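# Flip the toast in the pan with a turner

## Task

Use the steel turner (spatula) to flip the toast slice so it rests flat inside the frying pan with its browned side facing up. Letting it fall or tip over from higher than about a finger's width may be judged a drop. Afterwards set the turner down on the table, away from the pan and the toast and not on the hot plate. The hand and arm may never contact the toast or the pan, including its handle; any such contact stops the run as a failure. The pan and hot plate are loose. At the end the pan must sit level and centered on the hot plate, nothing may stay in place only because the robot holds it, and anything the robot is touching must not sag more than a fingernail's width once released. Knocking anything off the table is a failure.

## Robot and tools

ROBOT. One six-joint arm carrying a five-fingered right hand. Joint ranges in rad: shoulder pan -3.142 to 3.142; shoulder lift, wrist 1, wrist 2 and wrist 3 each -6.283 to 6.283; elbow 0.000 to 3.142. The elbow cannot go fully straight. Torque limits in N m: pan, lift and elbow 136; the three wrist joints 25.4. A held object's weight adds to these loads.

FRAMES. The scene frame has its origin on the table top under the arm base, +z up, +x forward, +y to the left when facing +x. The base may be slightly tilted. The hand point sits 0.05 m in front of the palm, where the index pad meets the thumb tip in a pinch. Its axes: +z along the straightened fingers, +y out of the palm, +x across the palm toward the little finger. Straight fingers extend 0.06 to 0.07 m past the point along +z. Across the palm the hand extends 0.08 m on the little-finger side. On the thumb side it extends 0.02 m with the thumb swung in front of the palm, and up to 0.09 m otherwise. A wrist bracket on the little-finger side sticks 0.03 m beyond the point along +y and 0.11 m across the palm, and it can collide.

ROW FORMAT. A row is 14 numbers, each in [-1, 1]: dx, dy, dz, rx, ry, rz, little, ring, middle, index, thumb_bend, thumb_turn, force_limit, speed. dx..rz are an offset, not a pose. They are measured in the hand point's own axes from its measured pose at the start of the action. 1.0 means 0.6 m for dx, dy, dz and 180 degrees for the rotation vector (rx, ry, rz). Finger targets: +1 straight or open, -1 curled fully into the palm. thumb_bend: +1 straight, -1 fully bent. thumb_turn: +1 beside the palm, -1 in front of it. A pinch is roughly index -0.22, thumb_bend -0.75, thumb_turn -0.57. force_limit runs linearly from about 0 N at -1 to 10 N at +1 as fingertip force (15 N for both thumb motors). It only stops closing motion. speed runs from nearly zero at -1 to full at +1; full speed covers a finger's whole travel in 0.6 s. For a soft grip, close with speed at -0.9 or below. To hug an object 0.035 to 0.08 m wide with the whole hand, swing the thumb in front of the palm before reaching it.

TOOLS.
- execute_actions(actions): a list of actions. Each action is a table of up to 15 rows, one per control step (1/30 s). If there are fewer rows, the last one repeats to fill 15 steps. Every row is an offset from the action's start pose, not from the row before. The first action in a call starts from the last pose a result reported. An empty list just returns state and images.
- move(target, speed, stop_force, blocking): a straight path for the hand point toward one row, read as an offset from the pose in the latest result that shows one. speed is in m/s, 0.002 to 0.5 (default 0.25); turning is capped at twice that in rad/s. The path lasts 0.5 to 10 s and does not avoid obstacles. The arm lags the path, may stray from it, and may exceed speed near full reach. stop_force (9 to 40 N, not allowed before 0.2 s of scene time) ends the path when the wrist sensor reads that much extra push against the motion for 2 steps. The arm then backs up 2 steps and holds. It is unreliable on moves that rotate. Omit it when moving away from a surface you press on. blocking=false returns after 0.5 s and cannot be combined with stop_force.
- wait(seconds): 0 to 10 s. The last command is held and a running move continues.
- stop: brakes a running move; fast moves need room to brake.
- zoom_image(camera, region): camera is cam_head_left, cam_head_right or cam_wrist; region is [x0, y0, x1, y1] in pixels, at most 504x504.
- show_instructions: shows the reference image pages.
- finished_scene(scene): ends the scene (1 or 2) and cannot be undone.

CONTROL. Each step, the commanded pose is clipped to within 100 mm and 16 degrees of the measured pose. Position wins over orientation when both cannot be reached. Commands are smoothed with about 0.17 s of lag, so long moves may come back short. Each finger motor starts only when its target changes by at least 0.01. It then runs until it arrives or its load hits force_limit, and locks, holding at least 15 N. Resending the same numbers keeps a grip. To loosen, send a target more open than hand_measured. While the robot waits for your next reply, it holds the last command.

RESULTS. The state line gives end_effector_position (m) and end_effector_quat_wxyz in the scene frame, plus velocities; the printed position is less accurate at long reach. "Hand target" is where the controller is driving. hand_measured, hand_stopped_by (moving, target, force, stalled, fault) and hand_load_n list six values in row order. A lost grip shows as loads dropping near 0. Wrist force and torque are in the hand axes; they have an offset up to about 4 N, noise up to 2.4 N, and saturate near 50 N. A move adds a "move:" line: done, off_target, moving, held, fault or contact, the active limits (paced = clipped, held = some steps blocked), and the distance to target. "pose unreachable" means the clearance check altered or blocked the command. HELD marks held steps in the step readings.

CAMERAS. cam_head_left, cam_head_right and cam_wrist, each 896x504, with calibration given per camera.

AVOID. Any hand or arm contact with the toast or pan. Dropping the toast. Shoving the pan or hot plate. Knocking things off the table. Pressing hard against firm surfaces: the arm is stiff, and a force of 150 N or a joint torque limit causes a 10 s fault stop. Long loaded holds: motors warn at 70 °C and brake at 85 °C. Objects may occasionally get nudged.

Each tool is called as a command line: name --argument value for each argument, lists and objects as JSON in quotes; but a table of rows of numbers goes row by row, as --pt "numbers of a row", without its own name.

Reference images:

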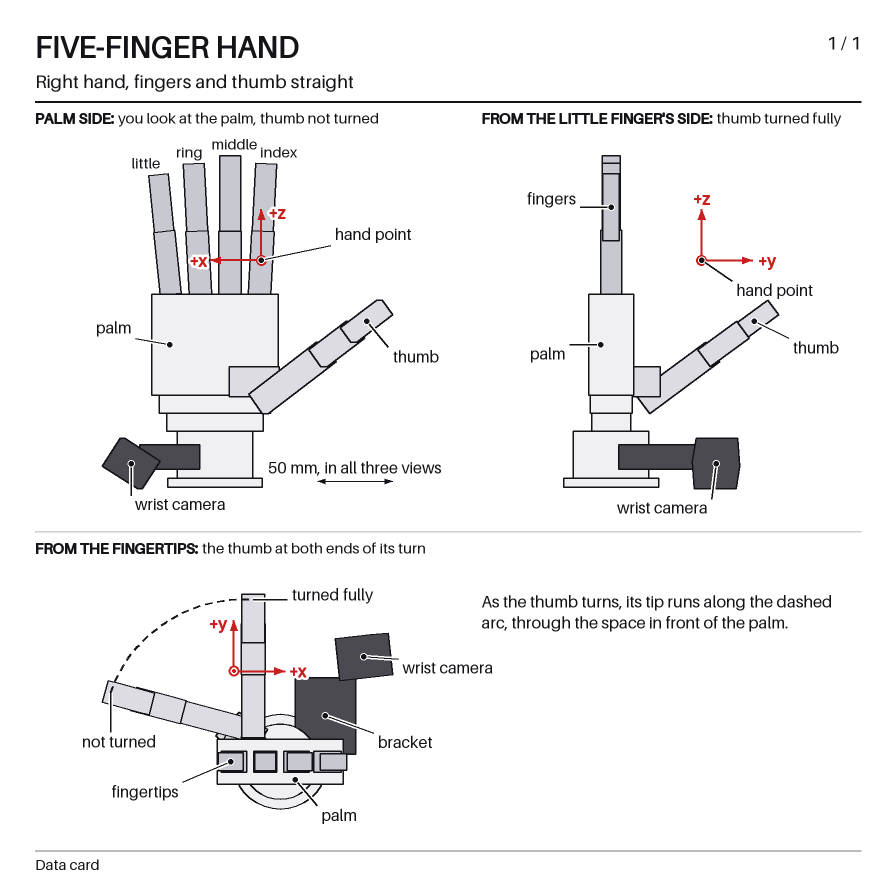

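## Session

I'll start by looking at the scene.

execute_actions --actions '[]'

Scene clock: 0.00 s.
end_effector_position=(+0.2780, -0.2599, +0.3307) hand_measured=(+1.000, +1.000, +1.000, +1.000, +1.000, +1.000) hand_load_n=(+0.0, +0.0, +0.0, +0.0, +0.0, +0.0) hand_stopped_by=(target, target, target, target, target, target) hand_force_limit=0.00 hand_speed=-0.80 end_effector_quat_wxyz=(+0.158, -0.070, +0.847, -0.503) end_effector_velocity=(+0.000, +0.001, -0.000) end_effector_angular_velocity=(+0.001, -0.001, +0.001)
Joint positions: [-2.045 -1.701  2.18   0.501  0.853 -3.168]
Joint velocities: [ 0.    -0.001  0.001  0.    -0.001 -0.   ]
Motor temperatures (°C, as the motors report them): [22 22 20 31 33 27]
Wrist force (N, on the end effector, along its own x y z axes, offset not removed): no reading
Wrist torque (N m, same axes, about the end effector's origin, offset not removed): no reading
Hand target: +0.278, -0.260, +0.331; +0.158, -0.070, +0.847, -0.503

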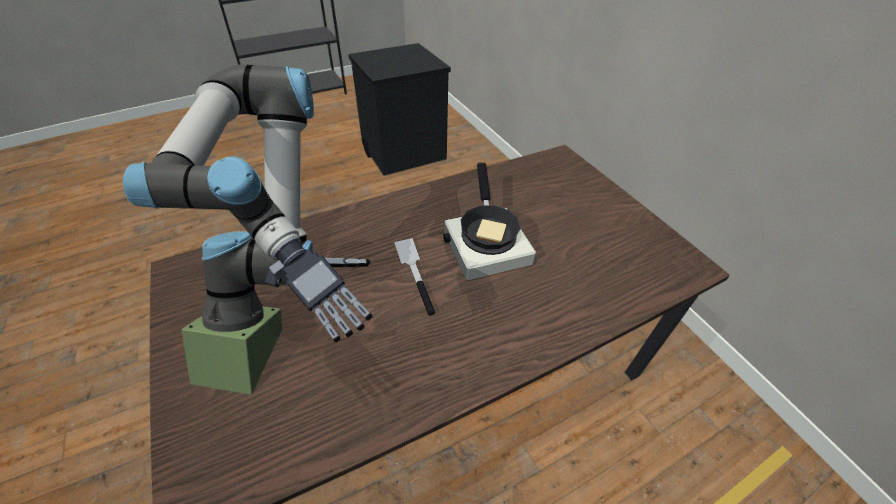

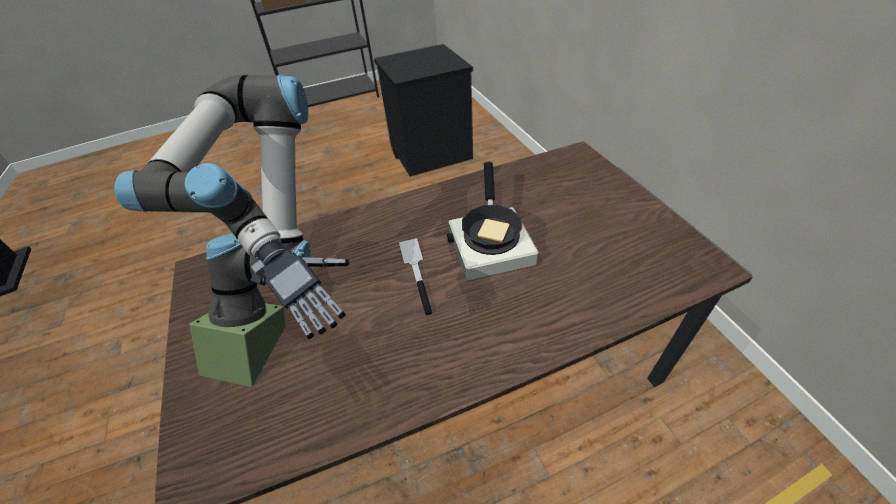

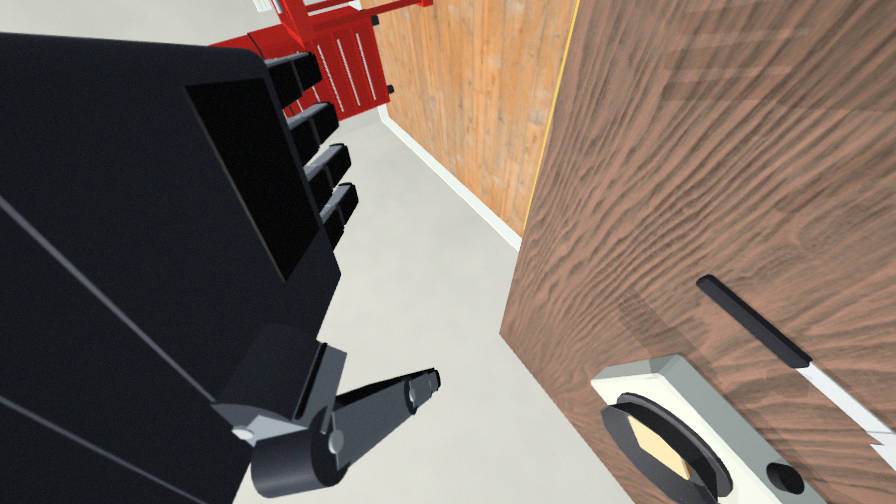

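zoom_image --camera "cam_head_left" --region '[370, 150, 570, 330]'

zoom_image --camera "cam_head_right" --region '[370, 150, 570, 330]'

zoom_image --camera "cam_wrist" --region '[560, 250, 896, 504]'

Region (370, 150, 570, 330) of cam_head_left's 896x504 image, scaled by 2.520, with more detail than that image has; it fills the top 454 rows of this view, and the rest is white.

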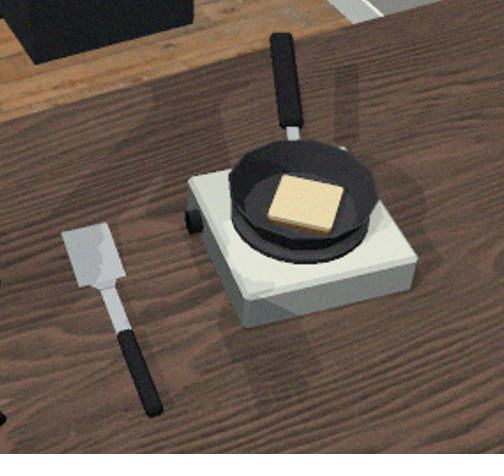

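Region (370, 150, 570, 330) of cam_head_right's 896x504 image, scaled by 2.520, with more detail than that image has; it fills the top 454 rows of this view, and the rest is white.

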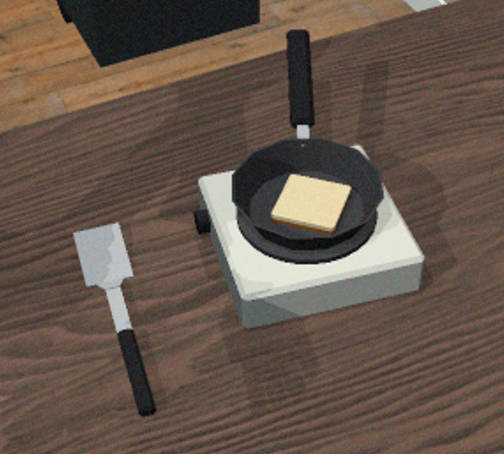

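Region (560, 250, 896, 504) of cam_wrist's 896x504 image, scaled by 1.500, with more detail than that image has; it fills the top 381 rows of this view, and the rest is white.

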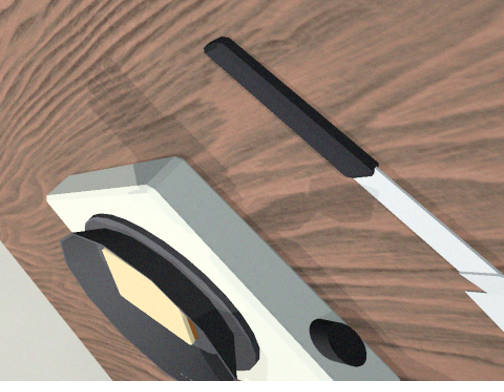

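zoom_image --camera "cam_head_left" --region '[380, 230, 460, 320]'

zoom_image --camera "cam_head_right" --region '[380, 230, 460, 320]'

zoom_image --camera "cam_head_left" --region '[440, 190, 540, 285]'

zoom_image --camera "cam_head_right" --region '[440, 190, 540, 285]'

Region (380, 230, 460, 320) of cam_head_left's 896x504 image, scaled by 5.600, with more detail than that image has.

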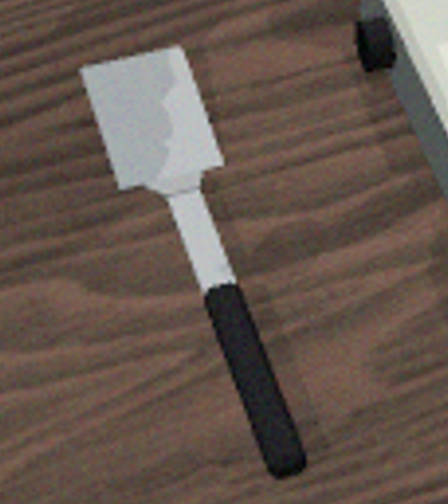

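Region (380, 230, 460, 320) of cam_head_right's 896x504 image, scaled by 5.600, with more detail than that image has.

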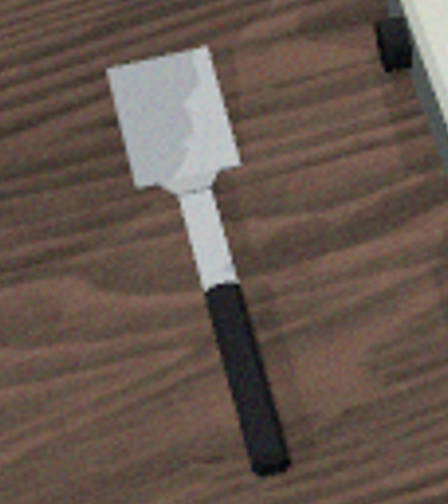

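Region (440, 190, 540, 285) of cam_head_left's 896x504 image, scaled by 5.040, with more detail than that image has; it fills the top 479 rows of this view, and the rest is white.

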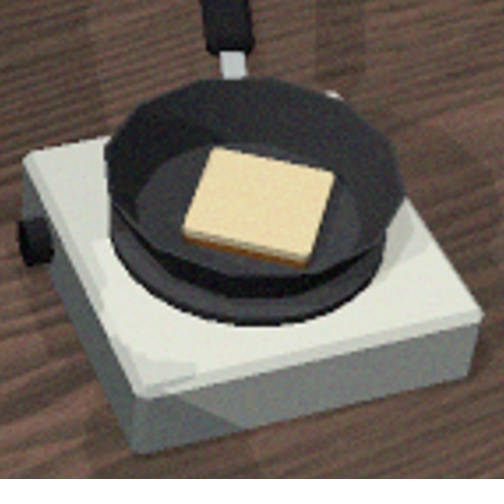

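Region (440, 190, 540, 285) of cam_head_right's 896x504 image, scaled by 5.040, with more detail than that image has; it fills the top 479 rows of this view, and the rest is white.

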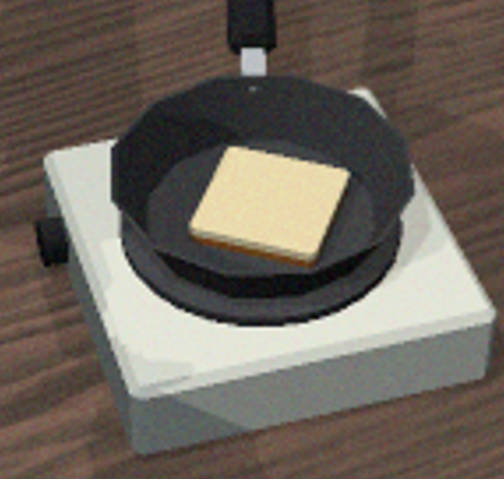

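move --target '[-0.2512, 0.4072, 0.1010, -0.0516, -0.2966, -0.2245, 1, 1, 1, 1, 1, 1, 0, 0]' --speed 0.3

Scene clock: 51.67 s.
end_effector_position=(+0.4505, -0.1505, +0.1203) hand_measured=(+1.000, +1.000, +1.000, +1.000, +1.000, +1.000) hand_load_n=(+0.0, +0.0, +0.0, +0.0, +0.0, +0.0) hand_stopped_by=(target, target, target, target, target, target) hand_force_limit=0.00 hand_speed=0.00 end_effector_quat_wxyz=(+0.331, -0.573, +0.649, -0.376) end_effector_velocity=(+0.002, -0.000, -0.001) end_effector_angular_velocity=(-0.001, +0.000, +0.004)
Joint positions: [-1.43  -1.254  2.21  -0.119  0.349 -3.499]
Joint velocities: [ 0.006  0.002 -0.003 -0.009  0.002  0.008]
Motor temperatures (°C, as the motors report them): [22 22 20 31 33 27]
Wrist force (N, on the end effector, along its own x y z axes, offset not removed): [0.2 3.1 0.1]
Wrist torque (N m, same axes, about the end effector's origin, offset not removed): [0.47 0.03 0.34]
Hand target: +0.451, -0.150, +0.120; +0.331, -0.573, +0.649, -0.376
Off the commanded pose: 0.000 m, 0 deg.
move: done
camera_calibration (this result's frames):
cam_wrist: T_world_to_cam=[[-0.52466, 0.105369, -0.844766, 0.350886], [-0.358588, 0.872632, 0.331554, 0.245492], [0.772106, 0.476875, -0.420051, -0.0942663], [0, 0, 0, 1]] pos_world=[0.34491, -0.206244, 0.175427]

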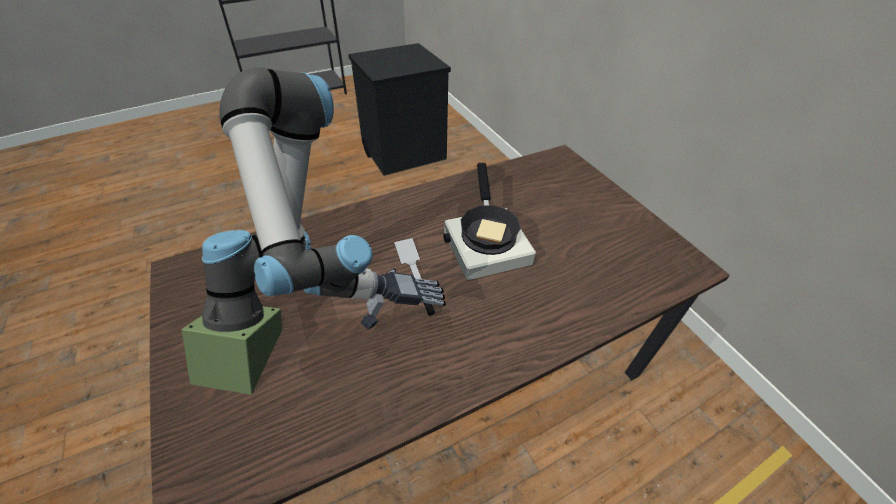

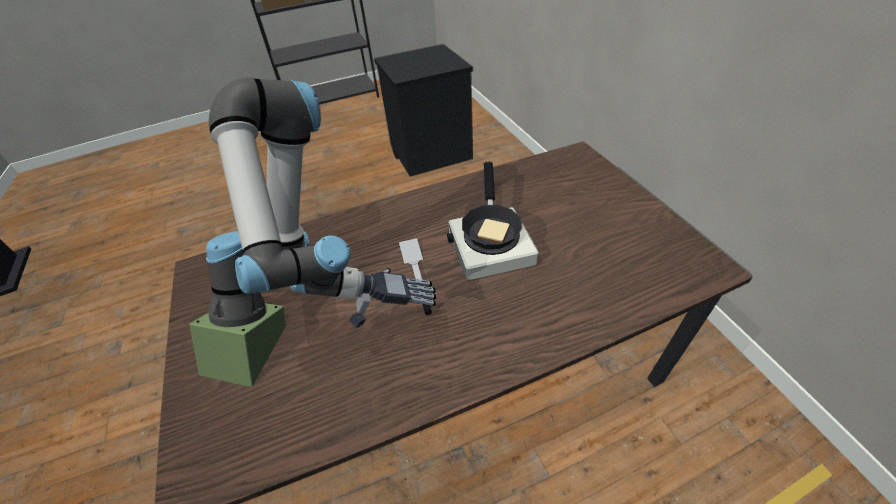

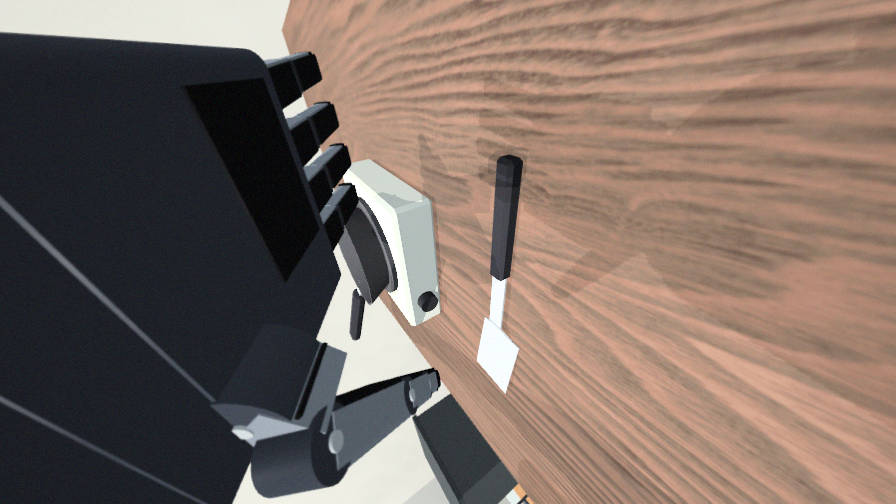

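zoom_image --camera "cam_wrist" --region '[420, 140, 600, 400]'

zoom_image --camera "cam_wrist" --region '[320, 140, 480, 350]'

Region (420, 140, 600, 400) of cam_wrist's 896x504 image, scaled by 1.938, with more detail than that image has; it fills the left 349 columns of this view, and the rest is white.

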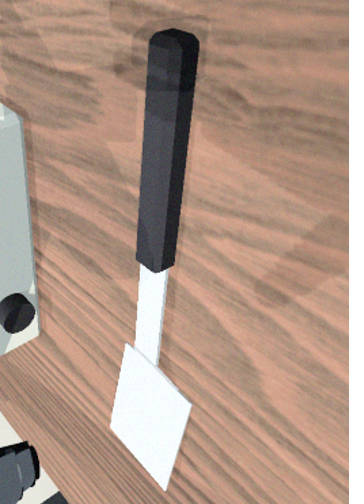

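Region (320, 140, 480, 350) of cam_wrist's 896x504 image, scaled by 2.400, with more detail than that image has; it fills the left 384 columns of this view, and the rest is white.

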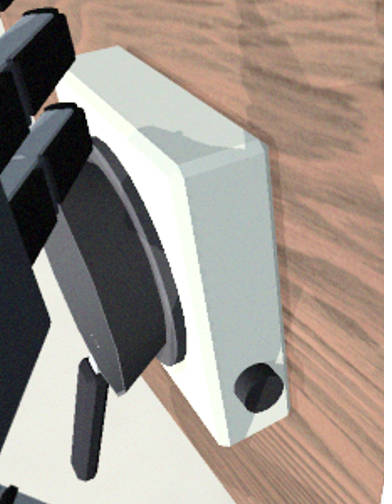

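move --target '[-0.1587, -0.002, 0.1378, 0, -0.0115, -0.0067, 0.0, 0.0, 0.0, 0.0, -0.5, -1, 0, 0.5]' --speed 0.2

Scene clock: 118.13 s.
end_effector_position=(+0.5342, -0.0650, +0.0803) hand_measured=(+0.000, +0.000, +0.000, +0.000, -0.500, -1.000) hand_load_n=(+0.0, +0.0, +0.0, +0.0, +0.0, +0.0) hand_stopped_by=(target, target, target, target, target, target) hand_force_limit=0.00 hand_speed=0.50 end_effector_quat_wxyz=(-0.339, +0.586, -0.637, +0.369) end_effector_velocity=(+0.001, +0.000, -0.001) end_effector_angular_velocity=(+0.000, -0.001, -0.002)
Joint positions: [-1.035 -1.375  2.213 -0.427  0.641 -3.041]
Joint velocities: [ 0.005  0.001 -0.    -0.005  0.006  0.005]
Motor temperatures (°C, as the motors report them): [22 22 20 31 33 27]
Wrist force (N, on the end effector, along its own x y z axes, offset not removed): [2.8 1.3 0.4]
Wrist torque (N m, same axes, about the end effector's origin, offset not removed): [0.30 -0.42 0.45]
Hand target: +0.534, -0.065, +0.080; -0.339, +0.586, -0.637, +0.369
Off the commanded pose: 0.000 m, 0 deg.
move: done
camera_calibration (this result's frames):
cam_wrist: T_world_to_cam=[[-0.528466, 0.0832308, -0.844865, 0.352573], [-0.394964, 0.856819, 0.33146, 0.232596], [0.751483, 0.508856, -0.419927, -0.203428], [0, 0, 0, 1]] pos_world=[0.431063, -0.125122, 0.135356]

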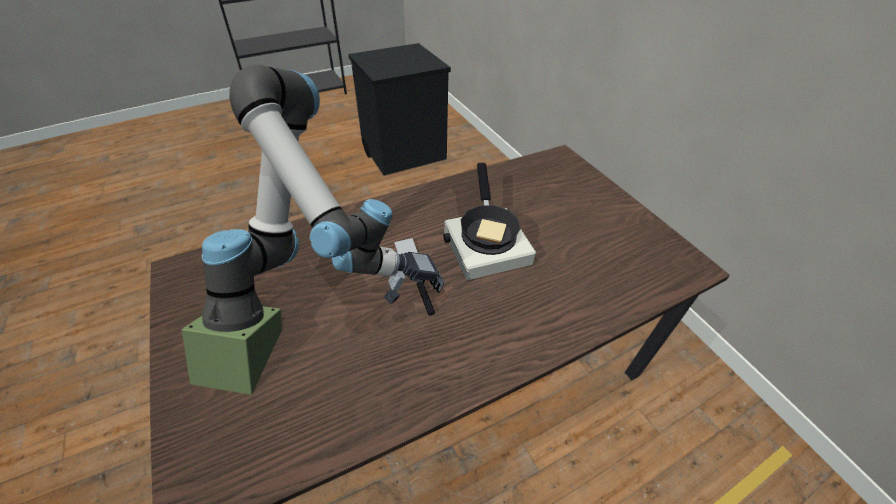

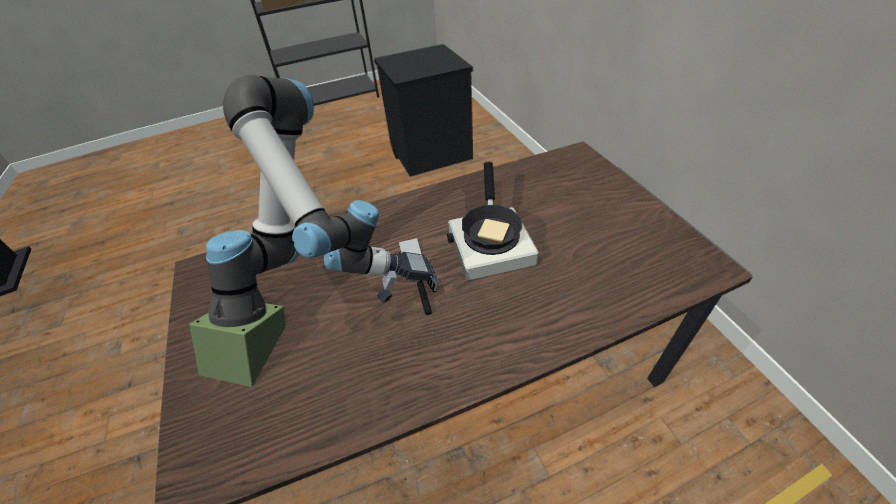

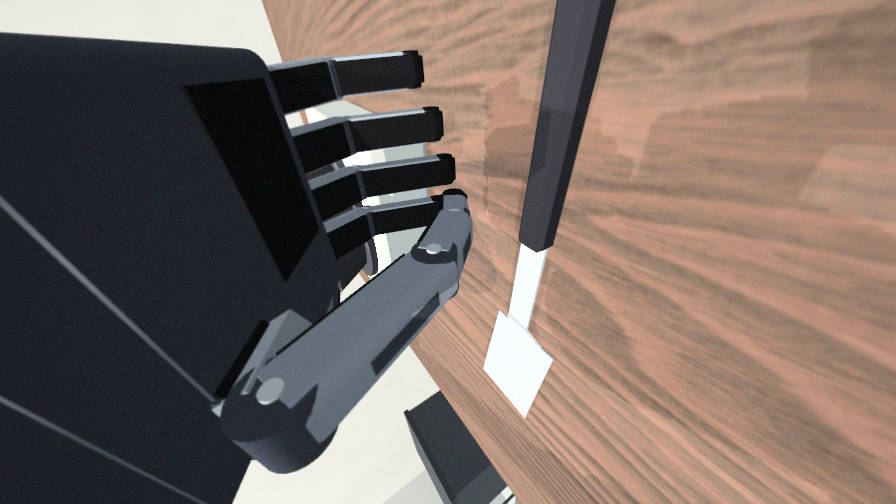

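zoom_image --camera "cam_head_right" --region '[360, 230, 460, 320]'

zoom_image --camera "cam_wrist" --region '[380, 0, 660, 430]'

Region (360, 230, 460, 320) of cam_head_right's 896x504 image, scaled by 5.040, with more detail than that image has; it fills the top 454 rows of this view, and the rest is white.

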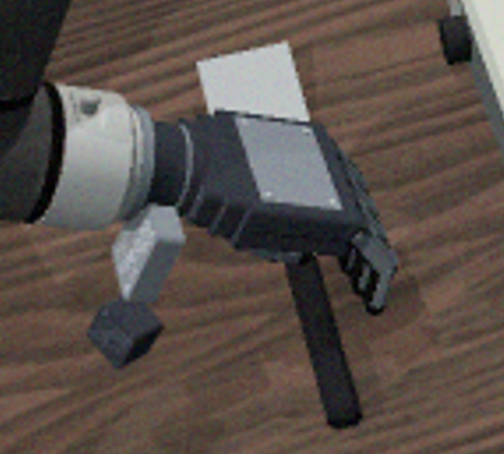

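Region (380, 0, 660, 430) of cam_wrist's 896x504 image, scaled by 1.172, with more detail than that image has; it fills the left 328 columns of this view, and the rest is white.

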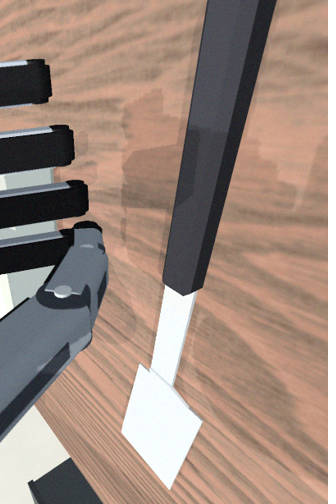

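zoom_image --camera "cam_wrist" --region '[470, 200, 590, 430]'

zoom_image --camera "cam_wrist" --region '[400, 30, 500, 300]'

Region (470, 200, 590, 430) of cam_wrist's 896x504 image, scaled by 2.191, with more detail than that image has; it fills the left 263 columns of this view, and the rest is white.

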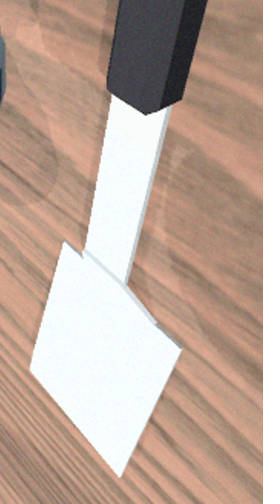

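Region (400, 30, 500, 300) of cam_wrist's 896x504 image, scaled by 1.867, with more detail than that image has; it fills the left 187 columns of this view, and the rest is white.

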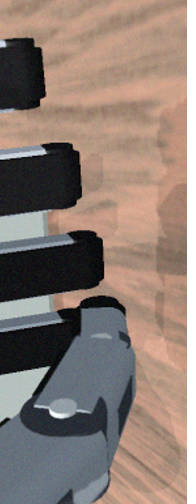

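move --target '[0, 0.0742, 0.0225, 0.0833, 0, 0, 0.6, 0.05, 0.7, 0.05, -0.5, -1, 0, 0.5]' --speed 0.15

Scene clock: 161.67 s.
end_effector_position=(+0.5238, -0.0642, +0.0350) hand_measured=(+0.600, +0.050, +0.700, +0.050, -0.500, -1.000) hand_load_n=(+0.0, +0.0, +0.0, +0.0, +0.0, +0.0) hand_stopped_by=(target, target, target, target, target, target) hand_force_limit=0.00 hand_speed=0.50 end_effector_quat_wxyz=(-0.412, +0.537, -0.584, +0.449) end_effector_velocity=(-0.000, -0.001, -0.002) end_effector_angular_velocity=(-0.001, -0.014, +0.001)
Joint positions: [-0.99  -1.254  2.484 -1.223  0.755 -2.724]
Joint velocities: [ 0.002  0.014  0.009 -0.043  0.007  0.014]
Motor temperatures (°C, as the motors report them): [22 22 20 31 33 27]
Wrist force (N, on the end effector, along its own x y z axes, offset not removed): [1.8 0.4 -1.9]
Wrist torque (N m, same axes, about the end effector's origin, offset not removed): [0.26 -0.17 0.37]
Hand target: +0.524, -0.064, +0.035; -0.412, +0.537, -0.583, +0.449
Off the commanded pose: 0.000 m, 0 deg.
move: done
camera_calibration (this result's frames):
cam_wrist: T_world_to_cam=[[-0.293831, 0.0634094, -0.953752, 0.188337], [-0.464347, 0.862681, 0.20041, 0.284165], [0.835491, 0.501758, -0.224038, -0.266348], [0, 0, 0, 1]] pos_world=[0.409821, -0.123444, 0.0630055]

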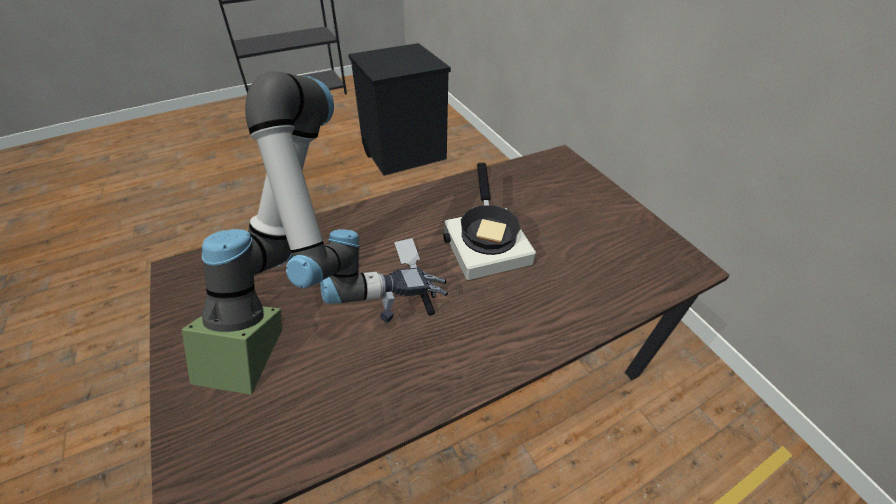

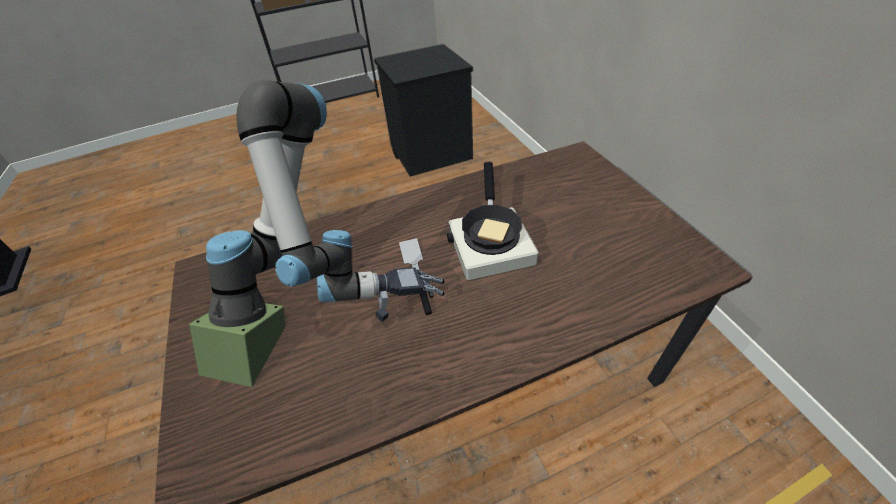

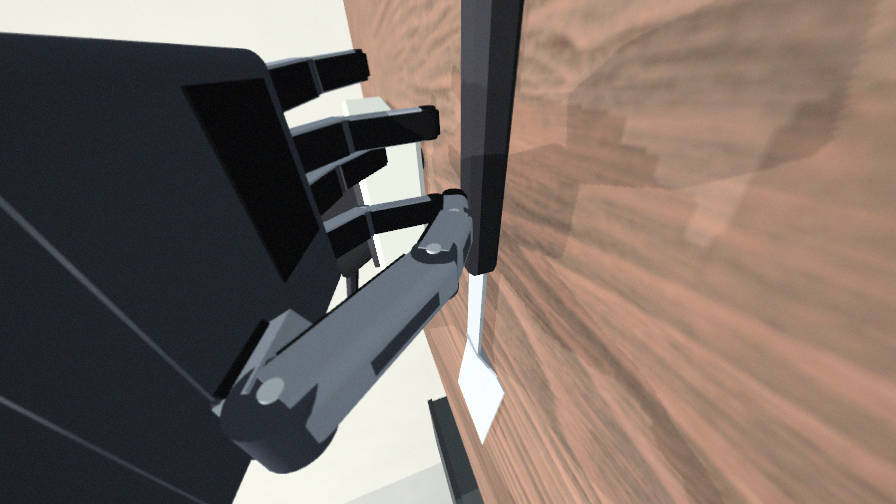

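zoom_image --camera "cam_wrist" --region '[400, 80, 560, 460]'

zoom_image --camera "cam_head_right" --region '[370, 240, 460, 325]'

Region (400, 80, 560, 460) of cam_wrist's 896x504 image, scaled by 1.326, with more detail than that image has; it fills the left 212 columns of this view, and the rest is white.

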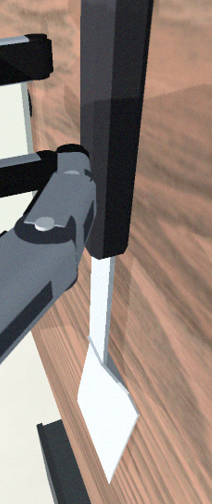

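Region (370, 240, 460, 325) of cam_head_right's 896x504 image, scaled by 5.600, with more detail than that image has.

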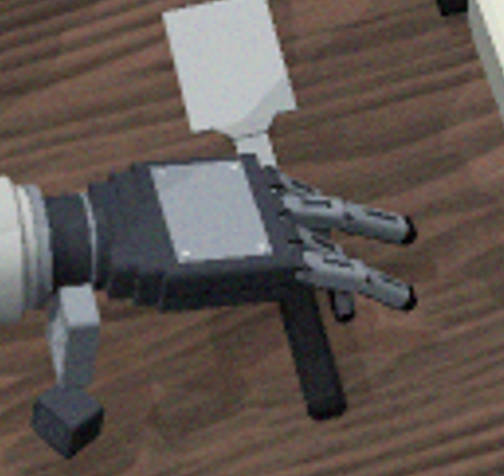

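execute_actions --actions '[[[0,0.001,-0.004,0,0,0,0.6,0.05,0.7,0.05,-0.5,-1,0,0.5],[0,0.0022,-0.008,0,0,0,0.6,0.05,0.7,0.05,-0.5,-1,0,0.5]],[[0,0.004,0.001,0,0,0,0.6,0.05,0.7,0.05,-0.5,-1,0,0.5],[0,0.008,0.002,0,0,0,0.6,0.05,0.7,0.05,-0.5,-1,0,0.5],[0,0.012,0.003,0,0,0,0.6,0.05,0.7,0.05,-0.5,-1,0,0.5],[0,0.016,0.004,0,0,0,0.6,0.05,0.7,0.05,-0.5,-1,0,0.5],[0,0.02,0.0054,0,0,0,0.6,0.05,0.7,0.05,-0.5,-1,0,0.5],[0,0.023,0.0062,0,0,0,0.6,0.05,0.7,0.05,-0.5,-1,0,0.5],[0,0.0258,0.0069,0,0,0,0.6,0.05,0.7,0.05,-0.5,-1,0,0.5]]]'

Scene clock: 170.70 s.
end_effector_position=(+0.5188, -0.0638, +0.0193) hand_measured=(+0.600, +0.050, +0.700, +0.050, -0.500, -1.000) hand_load_n=(+0.0, +0.0, +0.0, +4.0, +0.0, +0.0) hand_stopped_by=(target, target, target, target, target, target) hand_force_limit=0.00 hand_speed=0.50 end_effector_quat_wxyz=(-0.412, +0.537, -0.584, +0.449) end_effector_velocity=(+0.001, -0.000, -0.005) end_effector_angular_velocity=(+0.001, -0.002, +0.000)
Joint positions: [-0.974 -1.203  2.497 -1.286  0.771 -2.724]
Joint velocities: [ 0.011  0.02  -0.002 -0.022  0.011  0.004]
Motor temperatures (°C, as the motors report them): [22 22 20 31 33 27]
Wrist force (N, on the end effector, along its own x y z axes, offset not removed): [1.2 -3.8 -4.5]
Wrist torque (N m, same axes, about the end effector's origin, offset not removed): [0.33 0.01 0.40]
Hand target: +0.519, -0.064, +0.019; -0.412, +0.537, -0.584, +0.449
Off the commanded pose: 0.000 m, 0 deg.
Step readings (end_effector_position; steps 1 to 15: 1st action; 16 to 30: 2nd action):
0: (+0.5238, -0.0643, +0.0348)
1: (+0.5238, -0.0643, +0.0348)
2: (+0.5232, -0.0642, +0.0348)
4: (+0.5213, -0.0640, +0.0347)
8: (+0.5195, -0.0638, +0.0348)
15: (+0.5189, -0.0638, +0.0349)
16: (+0.5189, -0.0638, +0.0349)
17: (+0.5189, -0.0638, +0.0345)
19: (+0.5188, -0.0638, +0.0321)
23: (+0.5186, -0.0637, +0.0245)
30: end_effector_position above
camera_calibration (this result's frames):
cam_wrist: T_world_to_cam=[[-0.294053, 0.0631516, -0.953701, 0.172063], [-0.464322, 0.862721, 0.200291, 0.284627], [0.835426, 0.501721, -0.224363, -0.265856], [0, 0, 0, 1]] pos_world=[0.404857, -0.123035, 0.0474399]

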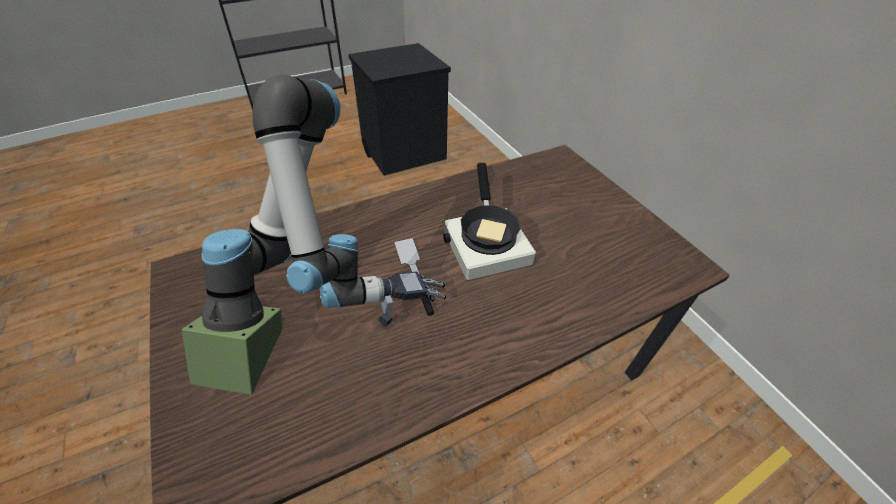

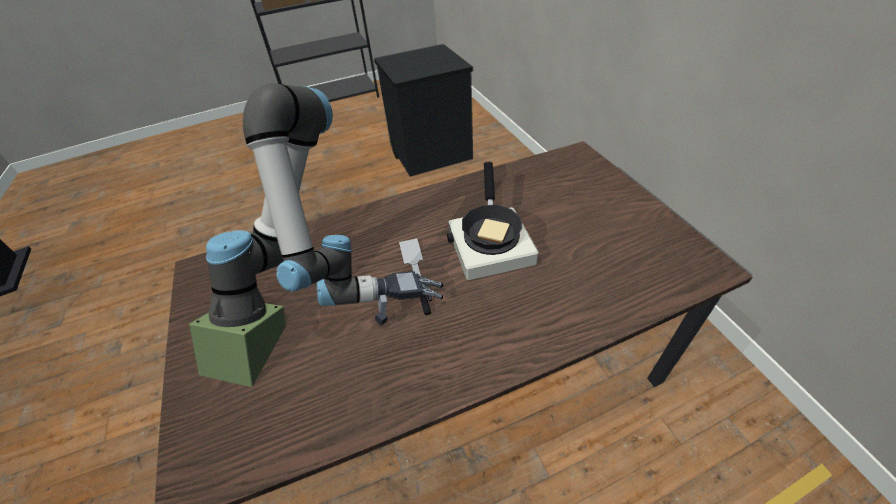

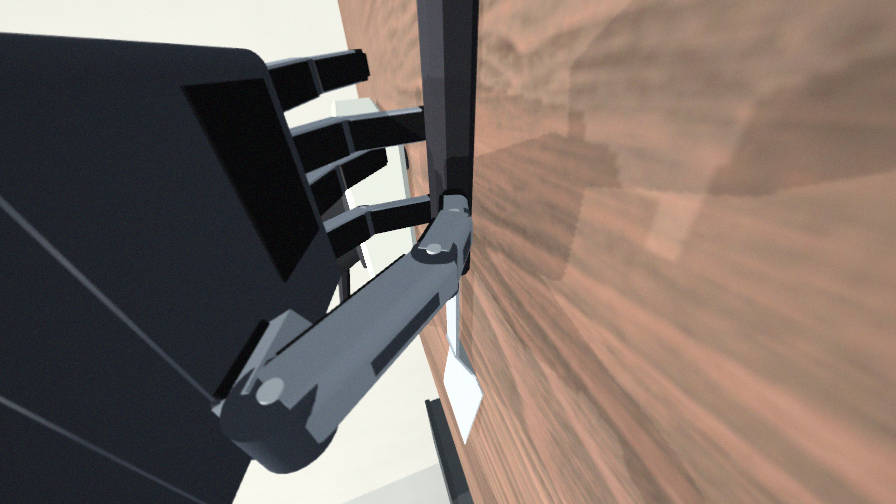

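execute_actions --actions '[]'

zoom_image --camera "cam_wrist" --region '[380, 0, 540, 300]'

zoom_image --camera "cam_head_right" --region '[385, 255, 455, 325]'

Scene clock: 173.63 s.
end_effector_position=(+0.5189, -0.0638, +0.0189) hand_measured=(+0.600, +0.050, +0.700, +0.050, -0.500, -1.000) hand_load_n=(+0.0, +0.0, +0.0, +4.5, +0.5, +0.0) hand_stopped_by=(target, target, target, target, target, target) hand_force_limit=0.00 hand_speed=0.50 end_effector_quat_wxyz=(-0.412, +0.537, -0.584, +0.449) end_effector_velocity=(-0.000, +0.001, -0.000) end_effector_angular_velocity=(+0.000, -0.000, +0.001)
Joint positions: [-0.973 -1.202  2.496 -1.288  0.772 -2.724]
Joint velocities: [ 0.001 -0.     0.001 -0.001 -0.     0.   ]
Motor temperatures (°C, as the motors report them): [22 22 20 31 33 27]
Wrist force (N, on the end effector, along its own x y z axes, offset not removed): [1.6 -2.9 -5.1]
Wrist torque (N m, same axes, about the end effector's origin, offset not removed): [0.53 0.01 0.45]
Hand target: +0.519, -0.064, +0.019; -0.412, +0.537, -0.584, +0.449
Off the commanded pose: 0.000 m, 0 deg.
camera_calibration (this result's frames):
cam_wrist: T_world_to_cam=[[-0.293866, 0.0634297, -0.95374, 0.171538], [-0.464354, 0.862668, 0.200449, 0.284765], [0.835475, 0.501778, -0.224055, -0.26605], [0, 0, 0, 1]] pos_world=[0.404919, -0.12304, 0.0469123]

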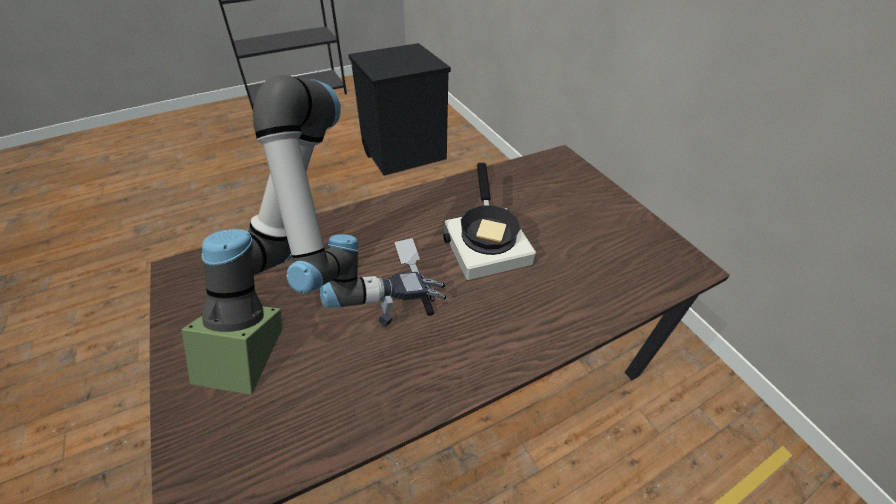

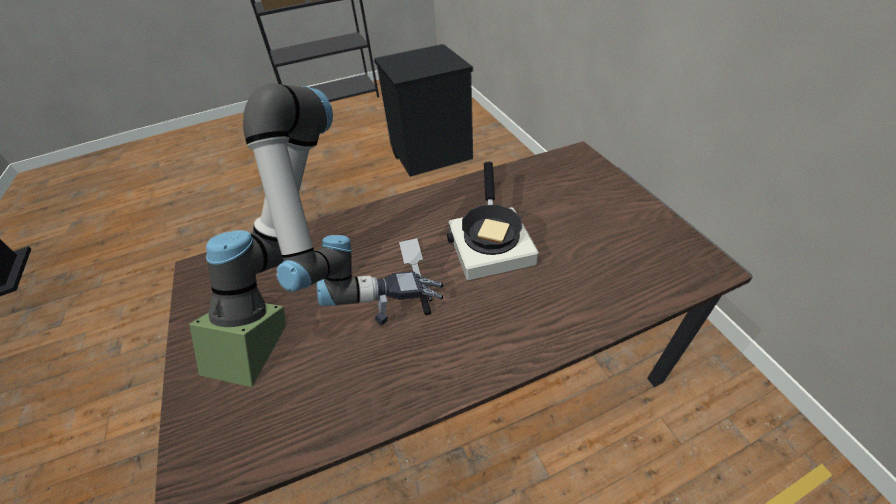

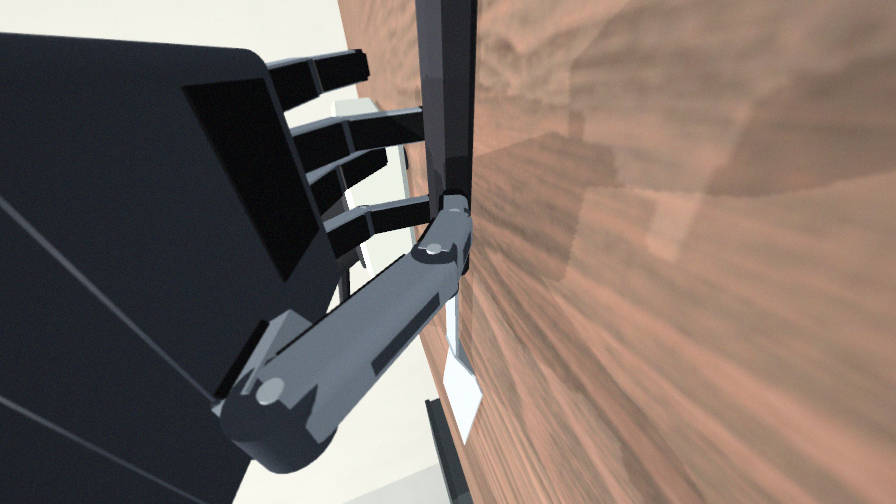

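Region (380, 0, 540, 300) of cam_wrist's 896x504 image, scaled by 1.680, with more detail than that image has; it fills the left 269 columns of this view, and the rest is white.

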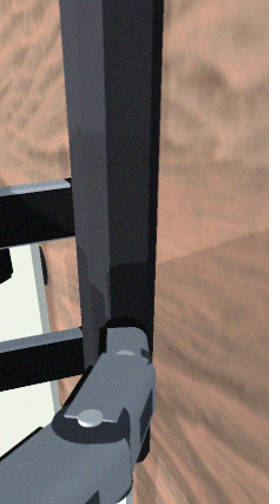

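Region (385, 255, 455, 325) of cam_head_right's 896x504 image, scaled by 7.200, with more detail than that image has.

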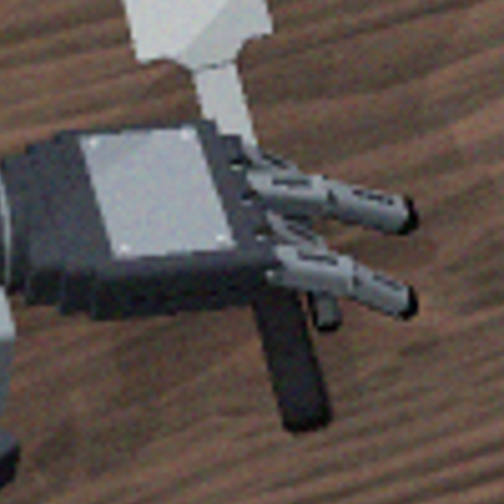

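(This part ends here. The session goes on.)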